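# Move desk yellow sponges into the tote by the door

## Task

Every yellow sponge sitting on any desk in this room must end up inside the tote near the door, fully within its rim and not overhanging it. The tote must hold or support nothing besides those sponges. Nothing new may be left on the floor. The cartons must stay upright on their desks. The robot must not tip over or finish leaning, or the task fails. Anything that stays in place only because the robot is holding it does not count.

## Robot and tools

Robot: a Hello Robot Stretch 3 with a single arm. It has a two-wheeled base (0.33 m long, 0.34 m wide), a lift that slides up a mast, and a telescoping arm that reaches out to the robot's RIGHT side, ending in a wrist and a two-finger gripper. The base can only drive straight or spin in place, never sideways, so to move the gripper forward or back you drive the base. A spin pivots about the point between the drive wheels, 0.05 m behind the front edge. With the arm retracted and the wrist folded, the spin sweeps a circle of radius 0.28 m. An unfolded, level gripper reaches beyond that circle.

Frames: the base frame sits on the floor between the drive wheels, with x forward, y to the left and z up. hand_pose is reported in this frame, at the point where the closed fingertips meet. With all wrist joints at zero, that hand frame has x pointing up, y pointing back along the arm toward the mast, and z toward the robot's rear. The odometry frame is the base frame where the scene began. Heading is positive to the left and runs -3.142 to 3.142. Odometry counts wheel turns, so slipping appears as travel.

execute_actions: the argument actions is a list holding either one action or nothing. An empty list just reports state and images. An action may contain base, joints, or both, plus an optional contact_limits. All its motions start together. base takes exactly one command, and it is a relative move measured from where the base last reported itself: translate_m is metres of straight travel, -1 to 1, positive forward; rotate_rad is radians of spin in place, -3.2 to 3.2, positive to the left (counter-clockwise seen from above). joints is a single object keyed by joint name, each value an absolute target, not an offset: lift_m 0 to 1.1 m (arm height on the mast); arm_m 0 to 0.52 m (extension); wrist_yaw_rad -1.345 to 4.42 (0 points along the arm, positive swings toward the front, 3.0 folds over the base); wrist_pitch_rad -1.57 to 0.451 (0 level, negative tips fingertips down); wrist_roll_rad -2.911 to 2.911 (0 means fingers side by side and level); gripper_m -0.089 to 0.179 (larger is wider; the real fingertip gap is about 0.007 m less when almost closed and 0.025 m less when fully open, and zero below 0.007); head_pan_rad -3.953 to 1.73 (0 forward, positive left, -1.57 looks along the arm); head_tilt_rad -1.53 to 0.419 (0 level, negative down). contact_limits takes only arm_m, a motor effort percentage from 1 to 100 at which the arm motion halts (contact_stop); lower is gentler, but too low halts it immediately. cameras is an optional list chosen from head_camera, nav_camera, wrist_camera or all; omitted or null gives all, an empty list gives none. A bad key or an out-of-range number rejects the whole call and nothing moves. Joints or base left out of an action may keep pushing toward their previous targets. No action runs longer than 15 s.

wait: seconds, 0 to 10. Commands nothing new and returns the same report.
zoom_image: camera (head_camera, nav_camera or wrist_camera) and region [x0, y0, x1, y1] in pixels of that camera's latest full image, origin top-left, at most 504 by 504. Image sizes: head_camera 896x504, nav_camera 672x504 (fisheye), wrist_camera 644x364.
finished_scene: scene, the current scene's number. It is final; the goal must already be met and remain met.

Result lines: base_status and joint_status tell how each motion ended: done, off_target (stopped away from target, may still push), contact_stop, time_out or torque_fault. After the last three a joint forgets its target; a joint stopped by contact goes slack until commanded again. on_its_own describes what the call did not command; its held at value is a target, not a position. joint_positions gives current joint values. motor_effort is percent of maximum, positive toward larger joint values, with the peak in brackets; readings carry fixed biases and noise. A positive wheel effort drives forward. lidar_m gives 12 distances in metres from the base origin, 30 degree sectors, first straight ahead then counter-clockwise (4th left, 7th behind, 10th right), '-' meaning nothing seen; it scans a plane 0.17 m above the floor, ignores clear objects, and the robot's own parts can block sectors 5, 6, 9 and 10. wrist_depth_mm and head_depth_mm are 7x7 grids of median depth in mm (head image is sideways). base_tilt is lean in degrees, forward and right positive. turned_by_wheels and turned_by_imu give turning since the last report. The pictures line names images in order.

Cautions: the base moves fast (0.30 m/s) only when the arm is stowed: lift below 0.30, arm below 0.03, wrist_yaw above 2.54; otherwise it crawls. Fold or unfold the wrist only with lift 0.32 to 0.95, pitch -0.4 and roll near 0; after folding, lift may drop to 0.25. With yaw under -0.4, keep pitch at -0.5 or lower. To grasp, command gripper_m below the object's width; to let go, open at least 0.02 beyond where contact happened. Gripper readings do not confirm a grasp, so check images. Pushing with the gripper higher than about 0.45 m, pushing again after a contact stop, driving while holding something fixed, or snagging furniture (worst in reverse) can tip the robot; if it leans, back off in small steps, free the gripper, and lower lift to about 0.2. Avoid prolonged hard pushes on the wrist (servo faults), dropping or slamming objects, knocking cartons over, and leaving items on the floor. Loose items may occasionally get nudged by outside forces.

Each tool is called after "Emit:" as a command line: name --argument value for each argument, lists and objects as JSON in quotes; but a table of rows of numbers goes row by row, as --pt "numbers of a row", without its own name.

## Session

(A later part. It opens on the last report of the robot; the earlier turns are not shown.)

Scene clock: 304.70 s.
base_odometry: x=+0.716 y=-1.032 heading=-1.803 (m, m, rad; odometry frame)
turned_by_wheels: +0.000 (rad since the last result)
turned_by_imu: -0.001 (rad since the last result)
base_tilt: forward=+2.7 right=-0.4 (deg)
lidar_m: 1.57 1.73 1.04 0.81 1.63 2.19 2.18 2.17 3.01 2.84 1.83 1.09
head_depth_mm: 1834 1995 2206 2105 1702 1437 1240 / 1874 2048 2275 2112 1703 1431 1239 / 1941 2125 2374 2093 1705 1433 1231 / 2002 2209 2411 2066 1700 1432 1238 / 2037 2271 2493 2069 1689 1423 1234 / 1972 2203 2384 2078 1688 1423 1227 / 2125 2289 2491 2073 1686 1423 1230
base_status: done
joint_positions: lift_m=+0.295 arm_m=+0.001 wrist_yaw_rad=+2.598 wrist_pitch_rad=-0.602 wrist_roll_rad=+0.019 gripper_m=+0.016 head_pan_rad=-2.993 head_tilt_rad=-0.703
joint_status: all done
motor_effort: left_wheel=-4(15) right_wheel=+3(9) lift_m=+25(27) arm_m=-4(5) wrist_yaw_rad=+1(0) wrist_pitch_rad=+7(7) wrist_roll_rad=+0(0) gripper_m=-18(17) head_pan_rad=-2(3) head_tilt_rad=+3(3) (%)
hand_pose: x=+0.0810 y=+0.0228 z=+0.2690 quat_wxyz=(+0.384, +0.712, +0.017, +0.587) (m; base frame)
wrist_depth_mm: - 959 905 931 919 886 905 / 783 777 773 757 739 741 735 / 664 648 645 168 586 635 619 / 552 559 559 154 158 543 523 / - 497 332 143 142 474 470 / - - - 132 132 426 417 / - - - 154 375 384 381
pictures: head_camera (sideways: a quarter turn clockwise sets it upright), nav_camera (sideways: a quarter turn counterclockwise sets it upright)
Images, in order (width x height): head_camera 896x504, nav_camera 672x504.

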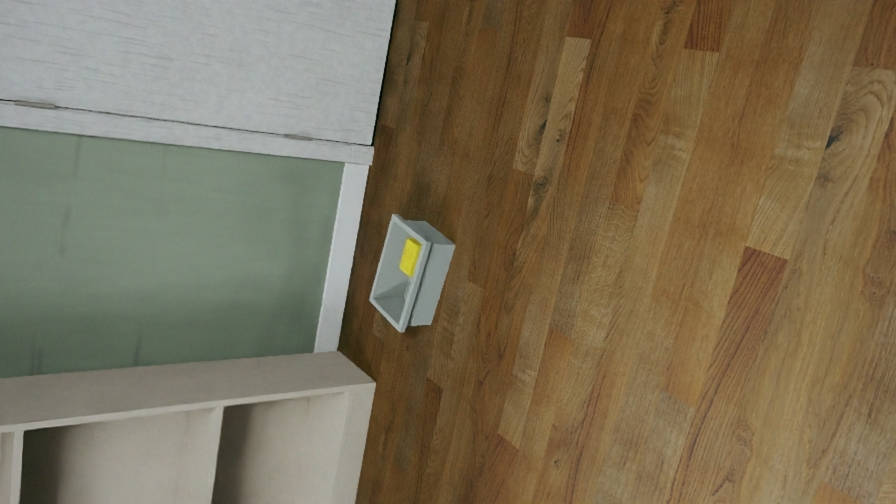

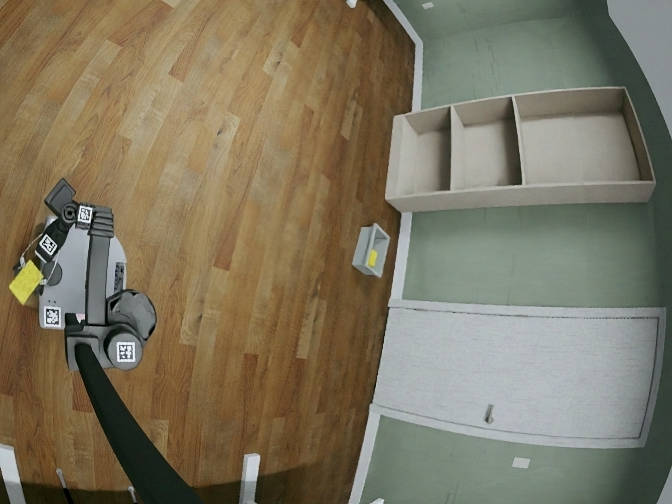

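Emit:
execute_actions --actions '[{"base":{"rotate_rad":-0.081}}]' --cameras '[]'

Emit:
execute_actions --actions '[{"base":{"translate_m":-1.0},"joints":{"head_pan_rad":-2.6,"head_tilt_rad":-1.0}}]' --cameras '["head_camera"]'

Scene clock: 309.93 s.
base_odometry: x=+0.716 y=-1.032 heading=-1.884 (m, m, rad; odometry frame)
turned_by_wheels: -0.081 (rad since the last result)
turned_by_imu: -0.079 (rad since the last result)
base_tilt: forward=+2.6 right=-0.5 (deg)
lidar_m: 1.56 1.68 1.04 0.81 0.94 2.21 2.18 2.16 3.02 2.84 1.83 1.09
head_depth_mm: 1826 1996 2222 2108 1698 1438 1244 / 1855 2052 2276 2104 1705 1434 1238 / 1891 2084 2326 2100 1702 1431 1237 / 1946 2147 2415 2067 1706 1426 1233 / 1976 2209 2428 2015 1691 1428 1227 / 2049 2250 2424 2073 1693 1420 1230 / 1922 2137 2387 2071 1683 1427 1233
base_status: done
joint_positions: lift_m=+0.295 arm_m=+0.001 wrist_yaw_rad=+2.598 wrist_pitch_rad=-0.602 wrist_roll_rad=+0.019 gripper_m=+0.016 head_pan_rad=-2.993 head_tilt_rad=-0.703
joint_status: not commanded
motor_effort: left_wheel=+3(10) right_wheel=-2(7) lift_m=+26(25) arm_m=-4(4) wrist_yaw_rad=+1(0) wrist_pitch_rad=+7(7) wrist_roll_rad=+0(0) gripper_m=-18(17) head_pan_rad=-1(2) head_tilt_rad=+2(2) (%)
hand_pose: x=+0.0810 y=+0.0228 z=+0.2690 quat_wxyz=(+0.384, +0.712, +0.017, +0.588) (m; base frame)
wrist_depth_mm: - 958 876 949 893 927 891 / 808 787 756 761 749 743 733 / 650 659 634 167 592 623 617 / 569 559 550 155 157 536 531 / - 493 331 142 143 472 469 / - - - 132 133 430 421 / - - - 154 378 383 380
pictures: none
No camera images: the call's "cameras" was empty. Leave "cameras" out to get every camera's image.

Scene clock: 314.93 s.
base_odometry: x=+1.024 y=-0.081 heading=-1.884 (m, m, rad; odometry frame)
turned_by_wheels: +0.000 (rad since the last result)
turned_by_imu: -0.002 (rad since the last result)
base_tilt: forward=+2.7 right=-0.4 (deg)
lidar_m: 2.06 1.60 1.14 1.11 1.58 1.21 1.18 1.29 1.81 2.75 3.00 2.50
head_depth_mm: 1144 1294 1478 1573 1393 1246 1155 / 1216 1388 1604 1569 1387 1247 - / 1297 1490 1698 1543 1389 1247 - / 1379 1605 1769 1509 1381 1236 - / 1405 1599 1756 1504 1376 1240 - / 1269 1522 1719 1558 1377 1236 1146 / 1506 1894 1762 1557 1373 1238 1118
base_status: done
joint_positions: lift_m=+0.295 arm_m=+0.001 wrist_yaw_rad=+2.598 wrist_pitch_rad=-0.602 wrist_roll_rad=+0.019 gripper_m=+0.016 head_pan_rad=-2.607 head_tilt_rad=-0.988
joint_status: all done
motor_effort: left_wheel=+3(9) right_wheel=-3(10) lift_m=+26(25) arm_m=-4(4) wrist_yaw_rad=+1(1) wrist_pitch_rad=+7(7) wrist_roll_rad=+0(0) gripper_m=-17(17) head_pan_rad=+2(19) head_tilt_rad=-6(29) (%)
hand_pose: x=+0.0810 y=+0.0228 z=+0.2690 quat_wxyz=(+0.384, +0.712, +0.017, +0.588) (m; base frame)
wrist_depth_mm: - 945 941 934 933 894 901 / 812 769 779 746 759 720 730 / 657 640 633 169 587 622 612 / 563 557 551 154 157 538 531 / - 490 330 142 142 470 461 / - - - 132 133 425 419 / - - - 154 376 378 381
pictures: head_camera (sideways: a quarter turn clockwise sets it upright)
Images, in order (width x height): head_camera 896x504.

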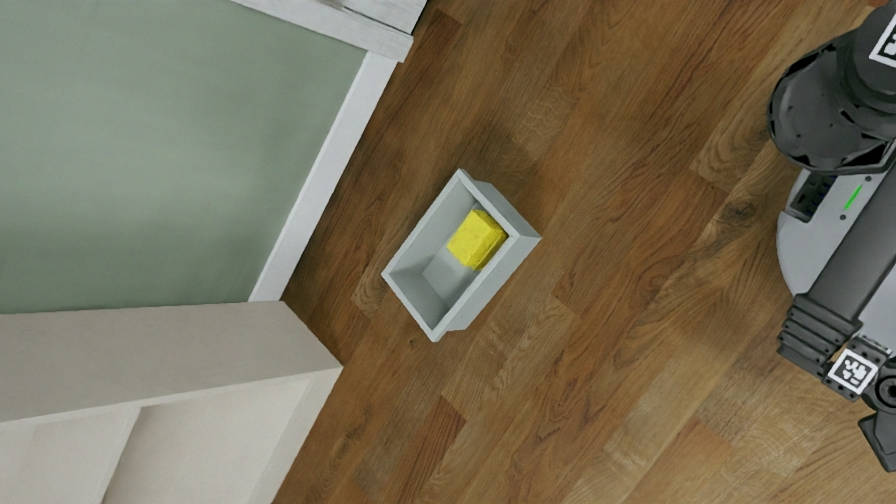

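Emit:
zoom_image --camera "head_camera" --region '[370,155,560,355]'

Region (370, 155, 560, 355) of head_camera's 896x504 image, scaled by 2.520, with more detail than that image has; it fills the left 479 columns of this view, and the rest is white.

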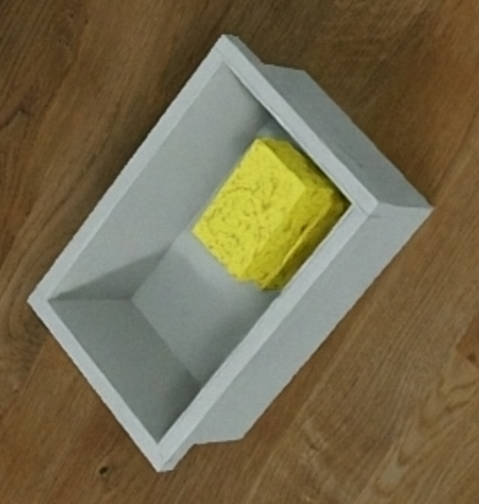

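Emit:
execute_actions --actions '[{"base":{"translate_m":-0.745},"joints":{"head_pan_rad":-1.7,"head_tilt_rad":-1.15}}]' --cameras '["head_camera"]'

Emit:
execute_actions --actions '[{"joints":{"wrist_yaw_rad":-0.23,"wrist_pitch_rad":-0.84,"arm_m":0.196,"lift_m":0.25}}]' --cameras '["head_camera","wrist_camera"]'

Scene clock: 322.20 s.
base_odometry: x=+1.254 y=+0.628 heading=-1.884 (m, m, rad; odometry frame)
turned_by_wheels: +0.000 (rad since the last result)
turned_by_imu: -0.001 (rad since the last result)
base_tilt: forward=+2.6 right=-0.5 (deg)
lidar_m: 3.28 1.70 1.33 1.37 0.58 0.45 0.45 0.46 0.73 1.68 3.31 3.12
head_depth_mm: 931 1123 1313 1326 1274 1202 1138 / 921 1112 1406 1425 1305 1213 - / 1114 1172 1428 1430 1304 1233 - / 1940 1732 1580 1421 1265 - - / 1978 1739 1569 1415 1288 1193 1114 / 1974 1735 1560 1415 1293 1192 1106 / 1974 1746 1563 1415 1291 1194 1102
base_status: done
joint_positions: lift_m=+0.295 arm_m=+0.001 wrist_yaw_rad=+2.598 wrist_pitch_rad=-0.602 wrist_roll_rad=+0.019 gripper_m=+0.016 head_pan_rad=-1.706 head_tilt_rad=-1.136
joint_status: all done
motor_effort: left_wheel=+3(7) right_wheel=-3(11) lift_m=+25(26) arm_m=-4(4) wrist_yaw_rad=+0(1) wrist_pitch_rad=+7(7) wrist_roll_rad=+0(0) gripper_m=-17(17) head_pan_rad=+2(29) head_tilt_rad=-7(24) (%)
hand_pose: x=+0.0810 y=+0.0228 z=+0.2690 quat_wxyz=(+0.384, +0.712, +0.017, +0.588) (m; base frame)
wrist_depth_mm: - 997 927 943 907 893 893 / 780 775 764 765 745 747 722 / 656 655 634 168 589 613 613 / 572 553 552 155 158 536 529 / - 499 329 142 143 480 466 / - - - 132 133 424 422 / - - - 154 374 385 381
pictures: head_camera (sideways: a quarter turn clockwise sets it upright)
Images, in order (width x height): head_camera 896x504.

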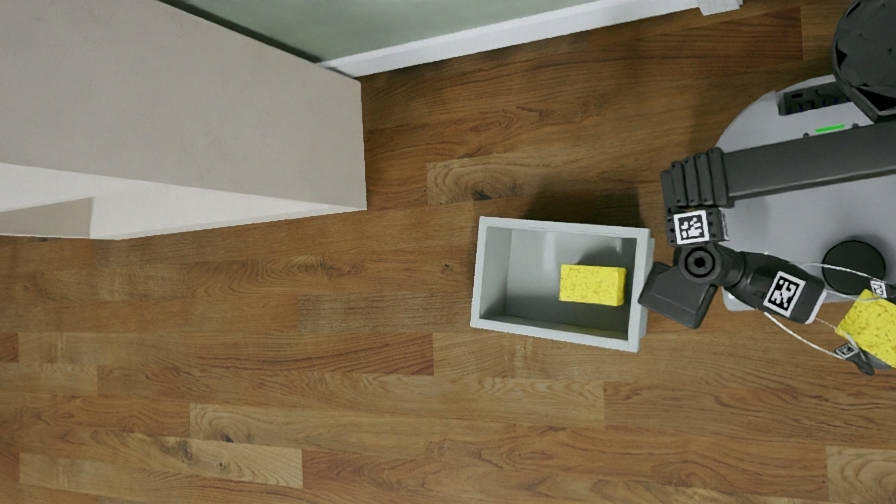

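Scene clock: 324.87 s.
base_odometry: x=+1.254 y=+0.628 heading=-1.884 (m, m, rad; odometry frame)
turned_by_wheels: +0.000 (rad since the last result)
turned_by_imu: +0.000 (rad since the last result)
base_tilt: forward=+2.7 right=-0.5 (deg)
lidar_m: 3.28 1.70 1.34 1.37 0.58 0.45 0.45 0.46 0.73 0.44 3.31 3.13
head_depth_mm: 930 1124 1305 1332 1275 1198 1128 / 922 1112 1391 1429 1298 1214 - / 1116 1175 1426 1425 1302 1213 - / 1926 1727 1572 1425 1255 1214 - / 1973 1746 1568 1418 1269 1198 1109 / 1959 1748 1559 1414 1293 1193 1112 / 1954 1739 1557 1413 1289 1193 1106
base_status: not commanded
joint_positions: lift_m=+0.250 arm_m=+0.196 wrist_yaw_rad=-0.227 wrist_pitch_rad=-0.848 wrist_roll_rad=+0.019 gripper_m=+0.016 head_pan_rad=-1.706 head_tilt_rad=-1.136
joint_status: all done
motor_effort: left_wheel=+3(3) right_wheel=-3(3) lift_m=+25(25) arm_m=+3(3) wrist_yaw_rad=-2(2) wrist_pitch_rad=+3(5) wrist_roll_rad=+0(0) gripper_m=-17(17) head_pan_rad=+2(1) head_tilt_rad=-7(7) (%)
hand_pose: x=-0.0557 y=-0.4881 z=+0.1808 quat_wxyz=(+0.601, +0.213, -0.679, -0.364) (m; base frame)
wrist_depth_mm: 522 518 505 499 505 482 467 / 471 459 469 459 451 449 439 / 427 422 419 168 258 409 404 / 384 391 269 154 157 379 372 / 360 356 235 142 143 351 344 / 336 328 136 132 133 325 319 / 311 310 282 255 231 294 299
pictures: head_camera (sideways: a quarter turn clockwise sets it upright), wrist_camera
Images, in order (width x height): head_camera 896x504, wrist_camera 644x364.

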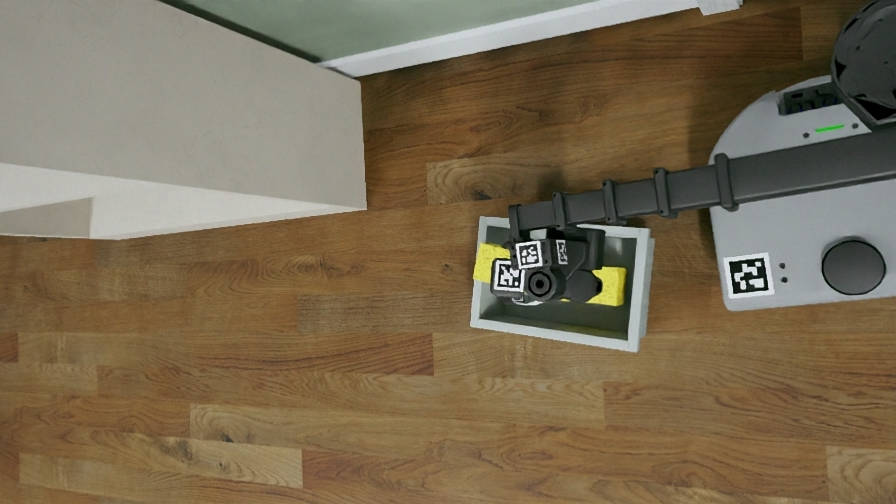

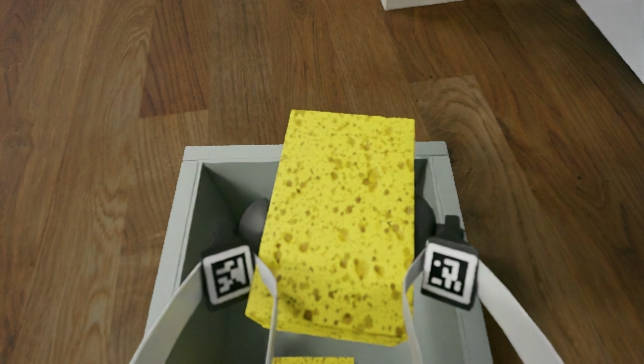

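Emit:
execute_actions --actions '[{"base":{"translate_m":0.009},"joints":{"arm_m":0.208,"lift_m":0.14}}]' --cameras '["wrist_camera"]'

Scene clock: 329.10 s.
base_odometry: x=+1.251 y=+0.619 heading=-1.884 (m, m, rad; odometry frame)
turned_by_wheels: +0.000 (rad since the last result)
turned_by_imu: +0.001 (rad since the last result)
base_tilt: forward=+2.7 right=-0.5 (deg)
lidar_m: 3.27 1.93 1.33 1.39 0.60 0.46 0.45 0.47 0.74 1.68 3.31 3.11
head_depth_mm: 931 1118 1319 1345 1282 1206 1131 / 923 1108 1398 1426 1308 1214 - / 1159 1171 1432 1429 1305 1225 - / 1956 1721 1575 1421 - 1210 - / 1979 1747 1571 1418 1263 1197 1111 / 1972 1747 1567 1419 1292 1188 1105 / 1961 1736 1563 1419 1290 1191 1101
base_status: done
joint_positions: lift_m=+0.140 arm_m=+0.208 wrist_yaw_rad=-0.227 wrist_pitch_rad=-0.849 wrist_roll_rad=+0.019 gripper_m=+0.016 head_pan_rad=-1.706 head_tilt_rad=-1.136
joint_status: all done
motor_effort: left_wheel=+2(10) right_wheel=-3(4) lift_m=+25(26) arm_m=+2(2) wrist_yaw_rad=-2(2) wrist_pitch_rad=+3(3) wrist_roll_rad=+0(0) gripper_m=-18(18) head_pan_rad=+2(1) head_tilt_rad=-8(8) (%)
hand_pose: x=-0.0557 y=-0.4999 z=+0.0706 quat_wxyz=(+0.601, +0.213, -0.679, -0.365) (m; base frame)
wrist_depth_mm: 351 350 344 161 160 158 333 / 319 159 170 171 172 160 298 / 286 150 206 168 190 164 263 / 128 149 248 154 158 165 123 / 117 149 204 142 143 165 113 / 110 148 137 132 133 145 109 / 109 137 203 198 198 182 109
pictures: wrist_camera
Images, in order (width x height): wrist_camera 644x364.

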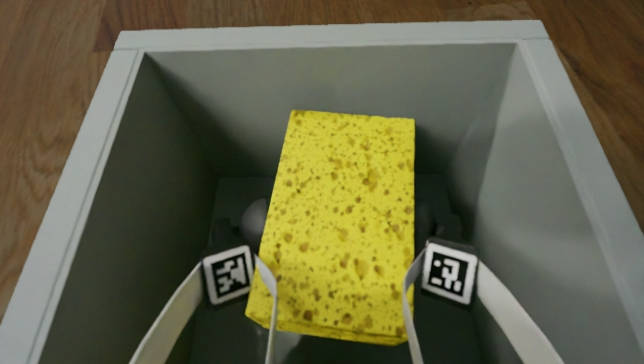

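Emit:
execute_actions --actions '[{"joints":{"lift_m":0.104}}]' --cameras '["wrist_camera"]'

Scene clock: 330.77 s.
base_odometry: x=+1.251 y=+0.619 heading=-1.884 (m, m, rad; odometry frame)
turned_by_wheels: +0.000 (rad since the last result)
turned_by_imu: +0.000 (rad since the last result)
base_tilt: forward=+2.7 right=-0.4 (deg)
lidar_m: 3.28 1.92 1.33 1.39 0.60 0.46 0.45 0.47 0.74 1.69 3.28 3.10
head_depth_mm: 929 1122 1318 1339 1276 1205 1125 / 924 1106 1402 1421 1308 1210 - / 1160 1174 1435 1422 1300 1224 - / 1957 1731 1579 1418 1248 1211 - / 1972 1746 1576 1419 1280 1196 1105 / 1974 1736 1570 1419 1295 1191 1109 / 1964 1743 1560 1410 1287 1192 1104
base_status: not commanded
joint_positions: lift_m=+0.104 arm_m=+0.208 wrist_yaw_rad=-0.227 wrist_pitch_rad=-0.849 wrist_roll_rad=+0.019 gripper_m=+0.016 head_pan_rad=-1.706 head_tilt_rad=-1.136
joint_status: all done
motor_effort: left_wheel=+2(3) right_wheel=-3(3) lift_m=+25(24) arm_m=+3(2) wrist_yaw_rad=-3(2) wrist_pitch_rad=+3(3) wrist_roll_rad=+0(0) gripper_m=-18(17) head_pan_rad=+1(2) head_tilt_rad=-6(7) (%)
hand_pose: x=-0.0557 y=-0.4999 z=+0.0346 quat_wxyz=(+0.601, +0.213, -0.679, -0.365) (m; base frame)
wrist_depth_mm: 114 140 145 145 145 141 108 / 111 150 170 171 170 161 107 / 111 150 207 168 192 163 108 / 111 149 215 154 158 165 109 / 110 149 199 142 143 165 109 / 110 148 136 132 133 145 109 / 109 137 171 166 168 167 109
pictures: wrist_camera
Images, in order (width x height): wrist_camera 644x364.

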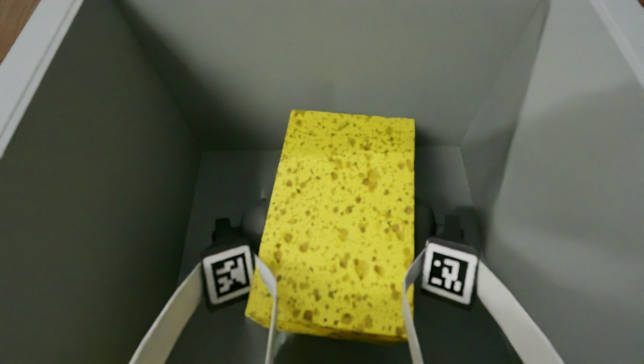

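Emit:
execute_actions --actions '[{"joints":{"gripper_m":0.095}}]' --cameras '["wrist_camera"]'

Emit:
execute_actions --actions '[{"joints":{"lift_m":0.24}}]'

Scene clock: 332.83 s.
base_odometry: x=+1.251 y=+0.619 heading=-1.884 (m, m, rad; odometry frame)
turned_by_wheels: +0.000 (rad since the last result)
turned_by_imu: +0.000 (rad since the last result)
base_tilt: forward=+2.6 right=-0.4 (deg)
lidar_m: 3.28 1.93 1.33 1.39 0.59 0.46 0.45 0.47 0.74 1.69 3.30 3.11
head_depth_mm: 931 1120 1312 1344 1278 1202 1126 / 923 1112 1394 1432 1308 1213 - / 1152 1178 1437 1422 1302 1230 - / 1945 1724 1565 1420 1248 1210 - / 1970 1746 1571 1417 1276 1191 1102 / 1985 1744 1562 1421 1292 1190 1109 / 1960 1739 1558 1411 1294 1190 1104
base_status: not commanded
joint_positions: lift_m=+0.104 arm_m=+0.208 wrist_yaw_rad=-0.227 wrist_pitch_rad=-0.849 wrist_roll_rad=+0.019 gripper_m=+0.095 head_pan_rad=-1.706 head_tilt_rad=-1.136
joint_status: all done
motor_effort: left_wheel=+2(3) right_wheel=-3(3) lift_m=+25(25) arm_m=+3(3) wrist_yaw_rad=+0(1) wrist_pitch_rad=+3(3) wrist_roll_rad=+0(0) gripper_m=+0(86) head_pan_rad=+2(1) head_tilt_rad=-7(7) (%)
hand_pose: x=-0.0557 y=-0.4999 z=+0.0346 quat_wxyz=(+0.601, +0.213, -0.679, -0.365) (m; base frame)
wrist_depth_mm: 114 141 144 145 145 142 109 / 112 150 171 172 172 160 107 / 111 150 207 179 200 164 108 / 110 149 213 163 203 165 108 / 110 149 198 149 153 154 108 / 110 138 143 139 177 145 109 / 110 157 172 166 168 167 104
pictures: wrist_camera
Images, in order (width x height): wrist_camera 644x364.

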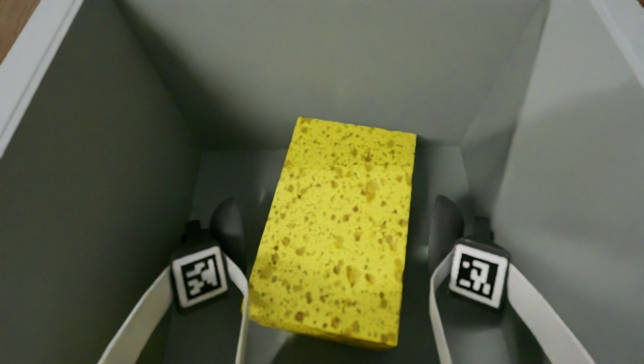

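Scene clock: 334.90 s.
base_odometry: x=+1.251 y=+0.619 heading=-1.884 (m, m, rad; odometry frame)
turned_by_wheels: +0.000 (rad since the last result)
turned_by_imu: +0.000 (rad since the last result)
base_tilt: forward=+2.6 right=-0.5 (deg)
lidar_m: 3.28 1.93 1.33 1.39 0.59 0.46 0.45 0.47 0.74 1.68 3.28 3.09
head_depth_mm: 930 1116 1308 1338 1274 1202 1128 / 925 1112 1397 1429 1301 1211 - / 1153 1174 1432 1429 1300 - - / 1940 1723 1569 1427 1250 1213 - / 1976 1750 1567 1417 1260 1198 1105 / 1967 1747 1566 1413 1297 1194 1109 / 1940 1731 1563 1417 1292 1188 1108
base_status: not commanded
joint_positions: lift_m=+0.240 arm_m=+0.208 wrist_yaw_rad=-0.227 wrist_pitch_rad=-0.849 wrist_roll_rad=+0.019 gripper_m=+0.095 head_pan_rad=-1.706 head_tilt_rad=-1.136
joint_status: all done
motor_effort: left_wheel=+3(3) right_wheel=-3(3) lift_m=+33(34) arm_m=+2(3) wrist_yaw_rad=-2(2) wrist_pitch_rad=+3(3) wrist_roll_rad=+0(0) gripper_m=+0(0) head_pan_rad=+2(1) head_tilt_rad=-6(7) (%)
hand_pose: x=-0.0557 y=-0.4999 z=+0.1702 quat_wxyz=(+0.601, +0.213, -0.679, -0.365) (m; base frame)
wrist_depth_mm: 493 509 490 487 489 481 462 / 455 449 454 445 441 437 430 / 411 405 406 407 396 393 397 / 380 376 251 267 264 359 363 / 347 347 327 297 328 336 334 / 322 320 311 270 301 312 310 / 304 293 263 261 291 197 290
pictures: head_camera (sideways: a quarter turn clockwise sets it upright), nav_camera (sideways: a quarter turn counterclockwise sets it upright), wrist_camera
Images, in order (width x height): head_camera 896x504, nav_camera 672x504, wrist_camera 644x364.

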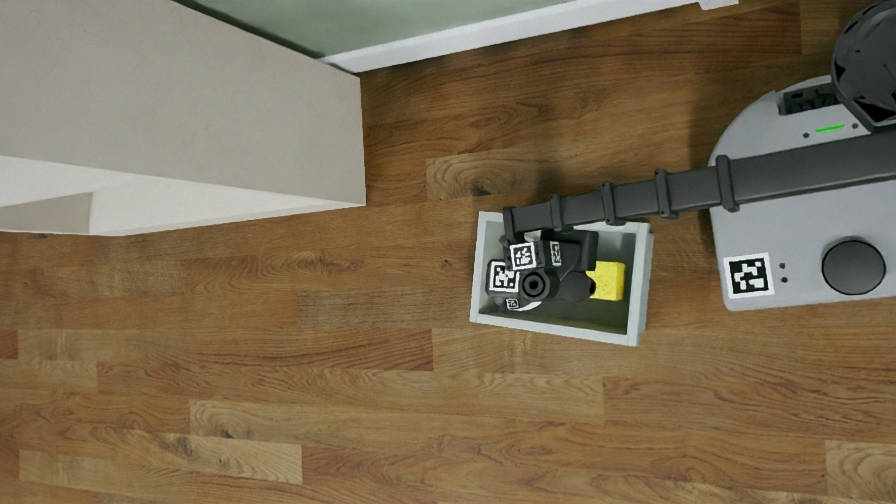

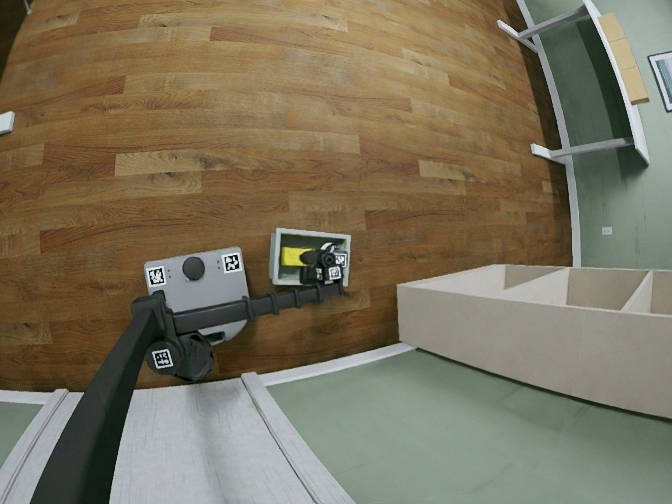

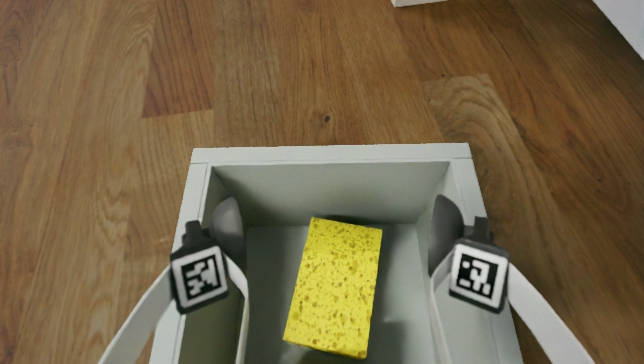

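Emit:
execute_actions --actions '[{"joints":{"lift_m":0.27,"arm_m":0.0,"wrist_yaw_rad":1.6,"head_pan_rad":0.85,"head_tilt_rad":-0.4}}]'

Scene clock: 338.67 s.
base_odometry: x=+1.251 y=+0.619 heading=-1.884 (m, m, rad; odometry frame)
turned_by_wheels: +0.000 (rad since the last result)
turned_by_imu: +0.000 (rad since the last result)
base_tilt: forward=+2.6 right=-0.5 (deg)
lidar_m: 3.28 1.92 1.33 1.39 0.59 0.46 0.45 0.47 0.74 1.68 3.29 3.11
head_depth_mm: 2226 2390 2536 1632 2281 1874 1507 / 2043 2185 2307 1479 2287 1867 1503 / 1893 2003 2158 1395 2175 1859 1497 / 1763 1874 1988 1541 1292 1852 1505 / 1654 1751 1852 1645 1227 1799 1498 / 1571 1642 1723 1639 1882 1801 1506 / 1473 1535 1612 1662 1807 1836 1504
base_status: not commanded
joint_positions: lift_m=+0.270 arm_m=+0.001 wrist_yaw_rad=+1.598 wrist_pitch_rad=-0.849 wrist_roll_rad=+0.019 gripper_m=+0.095 head_pan_rad=+0.843 head_tilt_rad=-0.409
joint_status: all done
motor_effort: left_wheel=+3(3) right_wheel=-3(3) lift_m=+33(35) arm_m=-5(5) wrist_yaw_rad=+1(2) wrist_pitch_rad=+3(3) wrist_roll_rad=+0(0) gripper_m=+0(0) head_pan_rad=+2(29) head_tilt_rad=+5(42) (%)
hand_pose: x=+0.1298 y=-0.1424 z=+0.2002 quat_wxyz=(+0.656, +0.667, -0.247, +0.252) (m; base frame)
wrist_depth_mm: 548 559 528 524 528 516 504 / 498 496 483 486 480 467 471 / 454 451 444 444 438 429 433 / 414 411 405 405 402 393 392 / 376 377 380 371 371 371 364 / 353 350 345 341 346 345 338 / 329 328 329 328 322 318 318
pictures: head_camera (sideways: a quarter turn clockwise sets it upright), nav_camera (sideways: a quarter turn counterclockwise sets it upright), wrist_camera
Images, in order (width x height): head_camera 896x504, nav_camera 672x504, wrist_camera 644x364.

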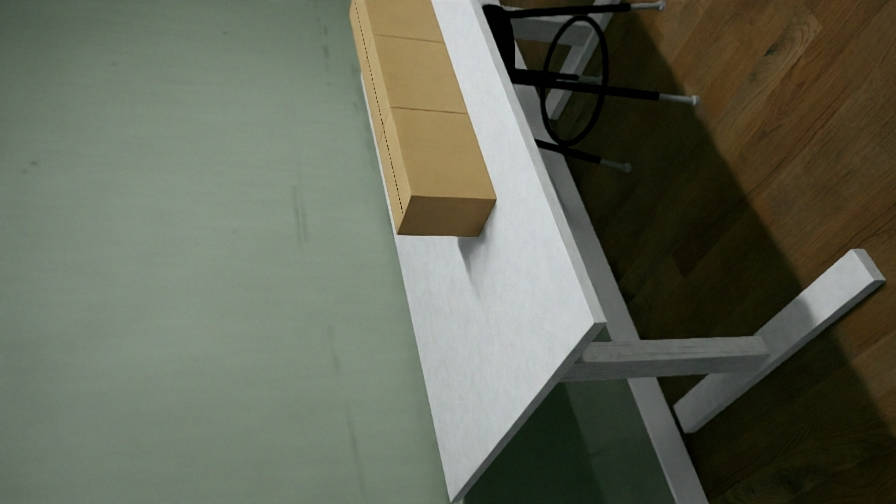

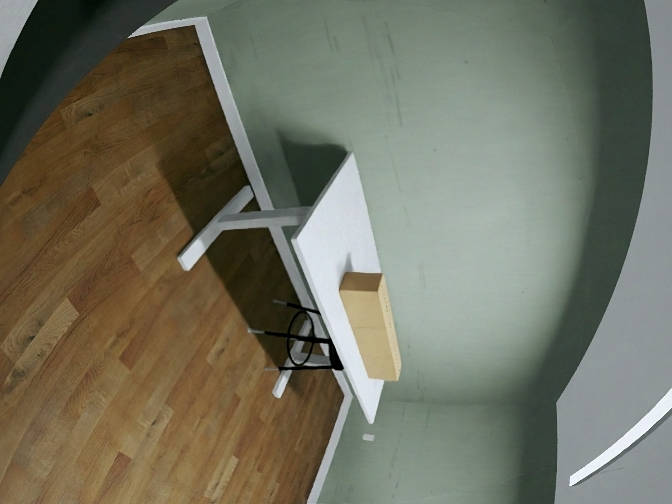

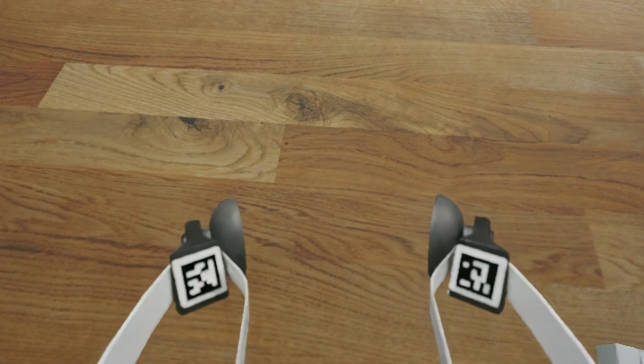

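All three desks are clear of sponges, and the three sponges are in the tote.

Emit:
finished_scene --scene 2

The scene is finished: the task was done.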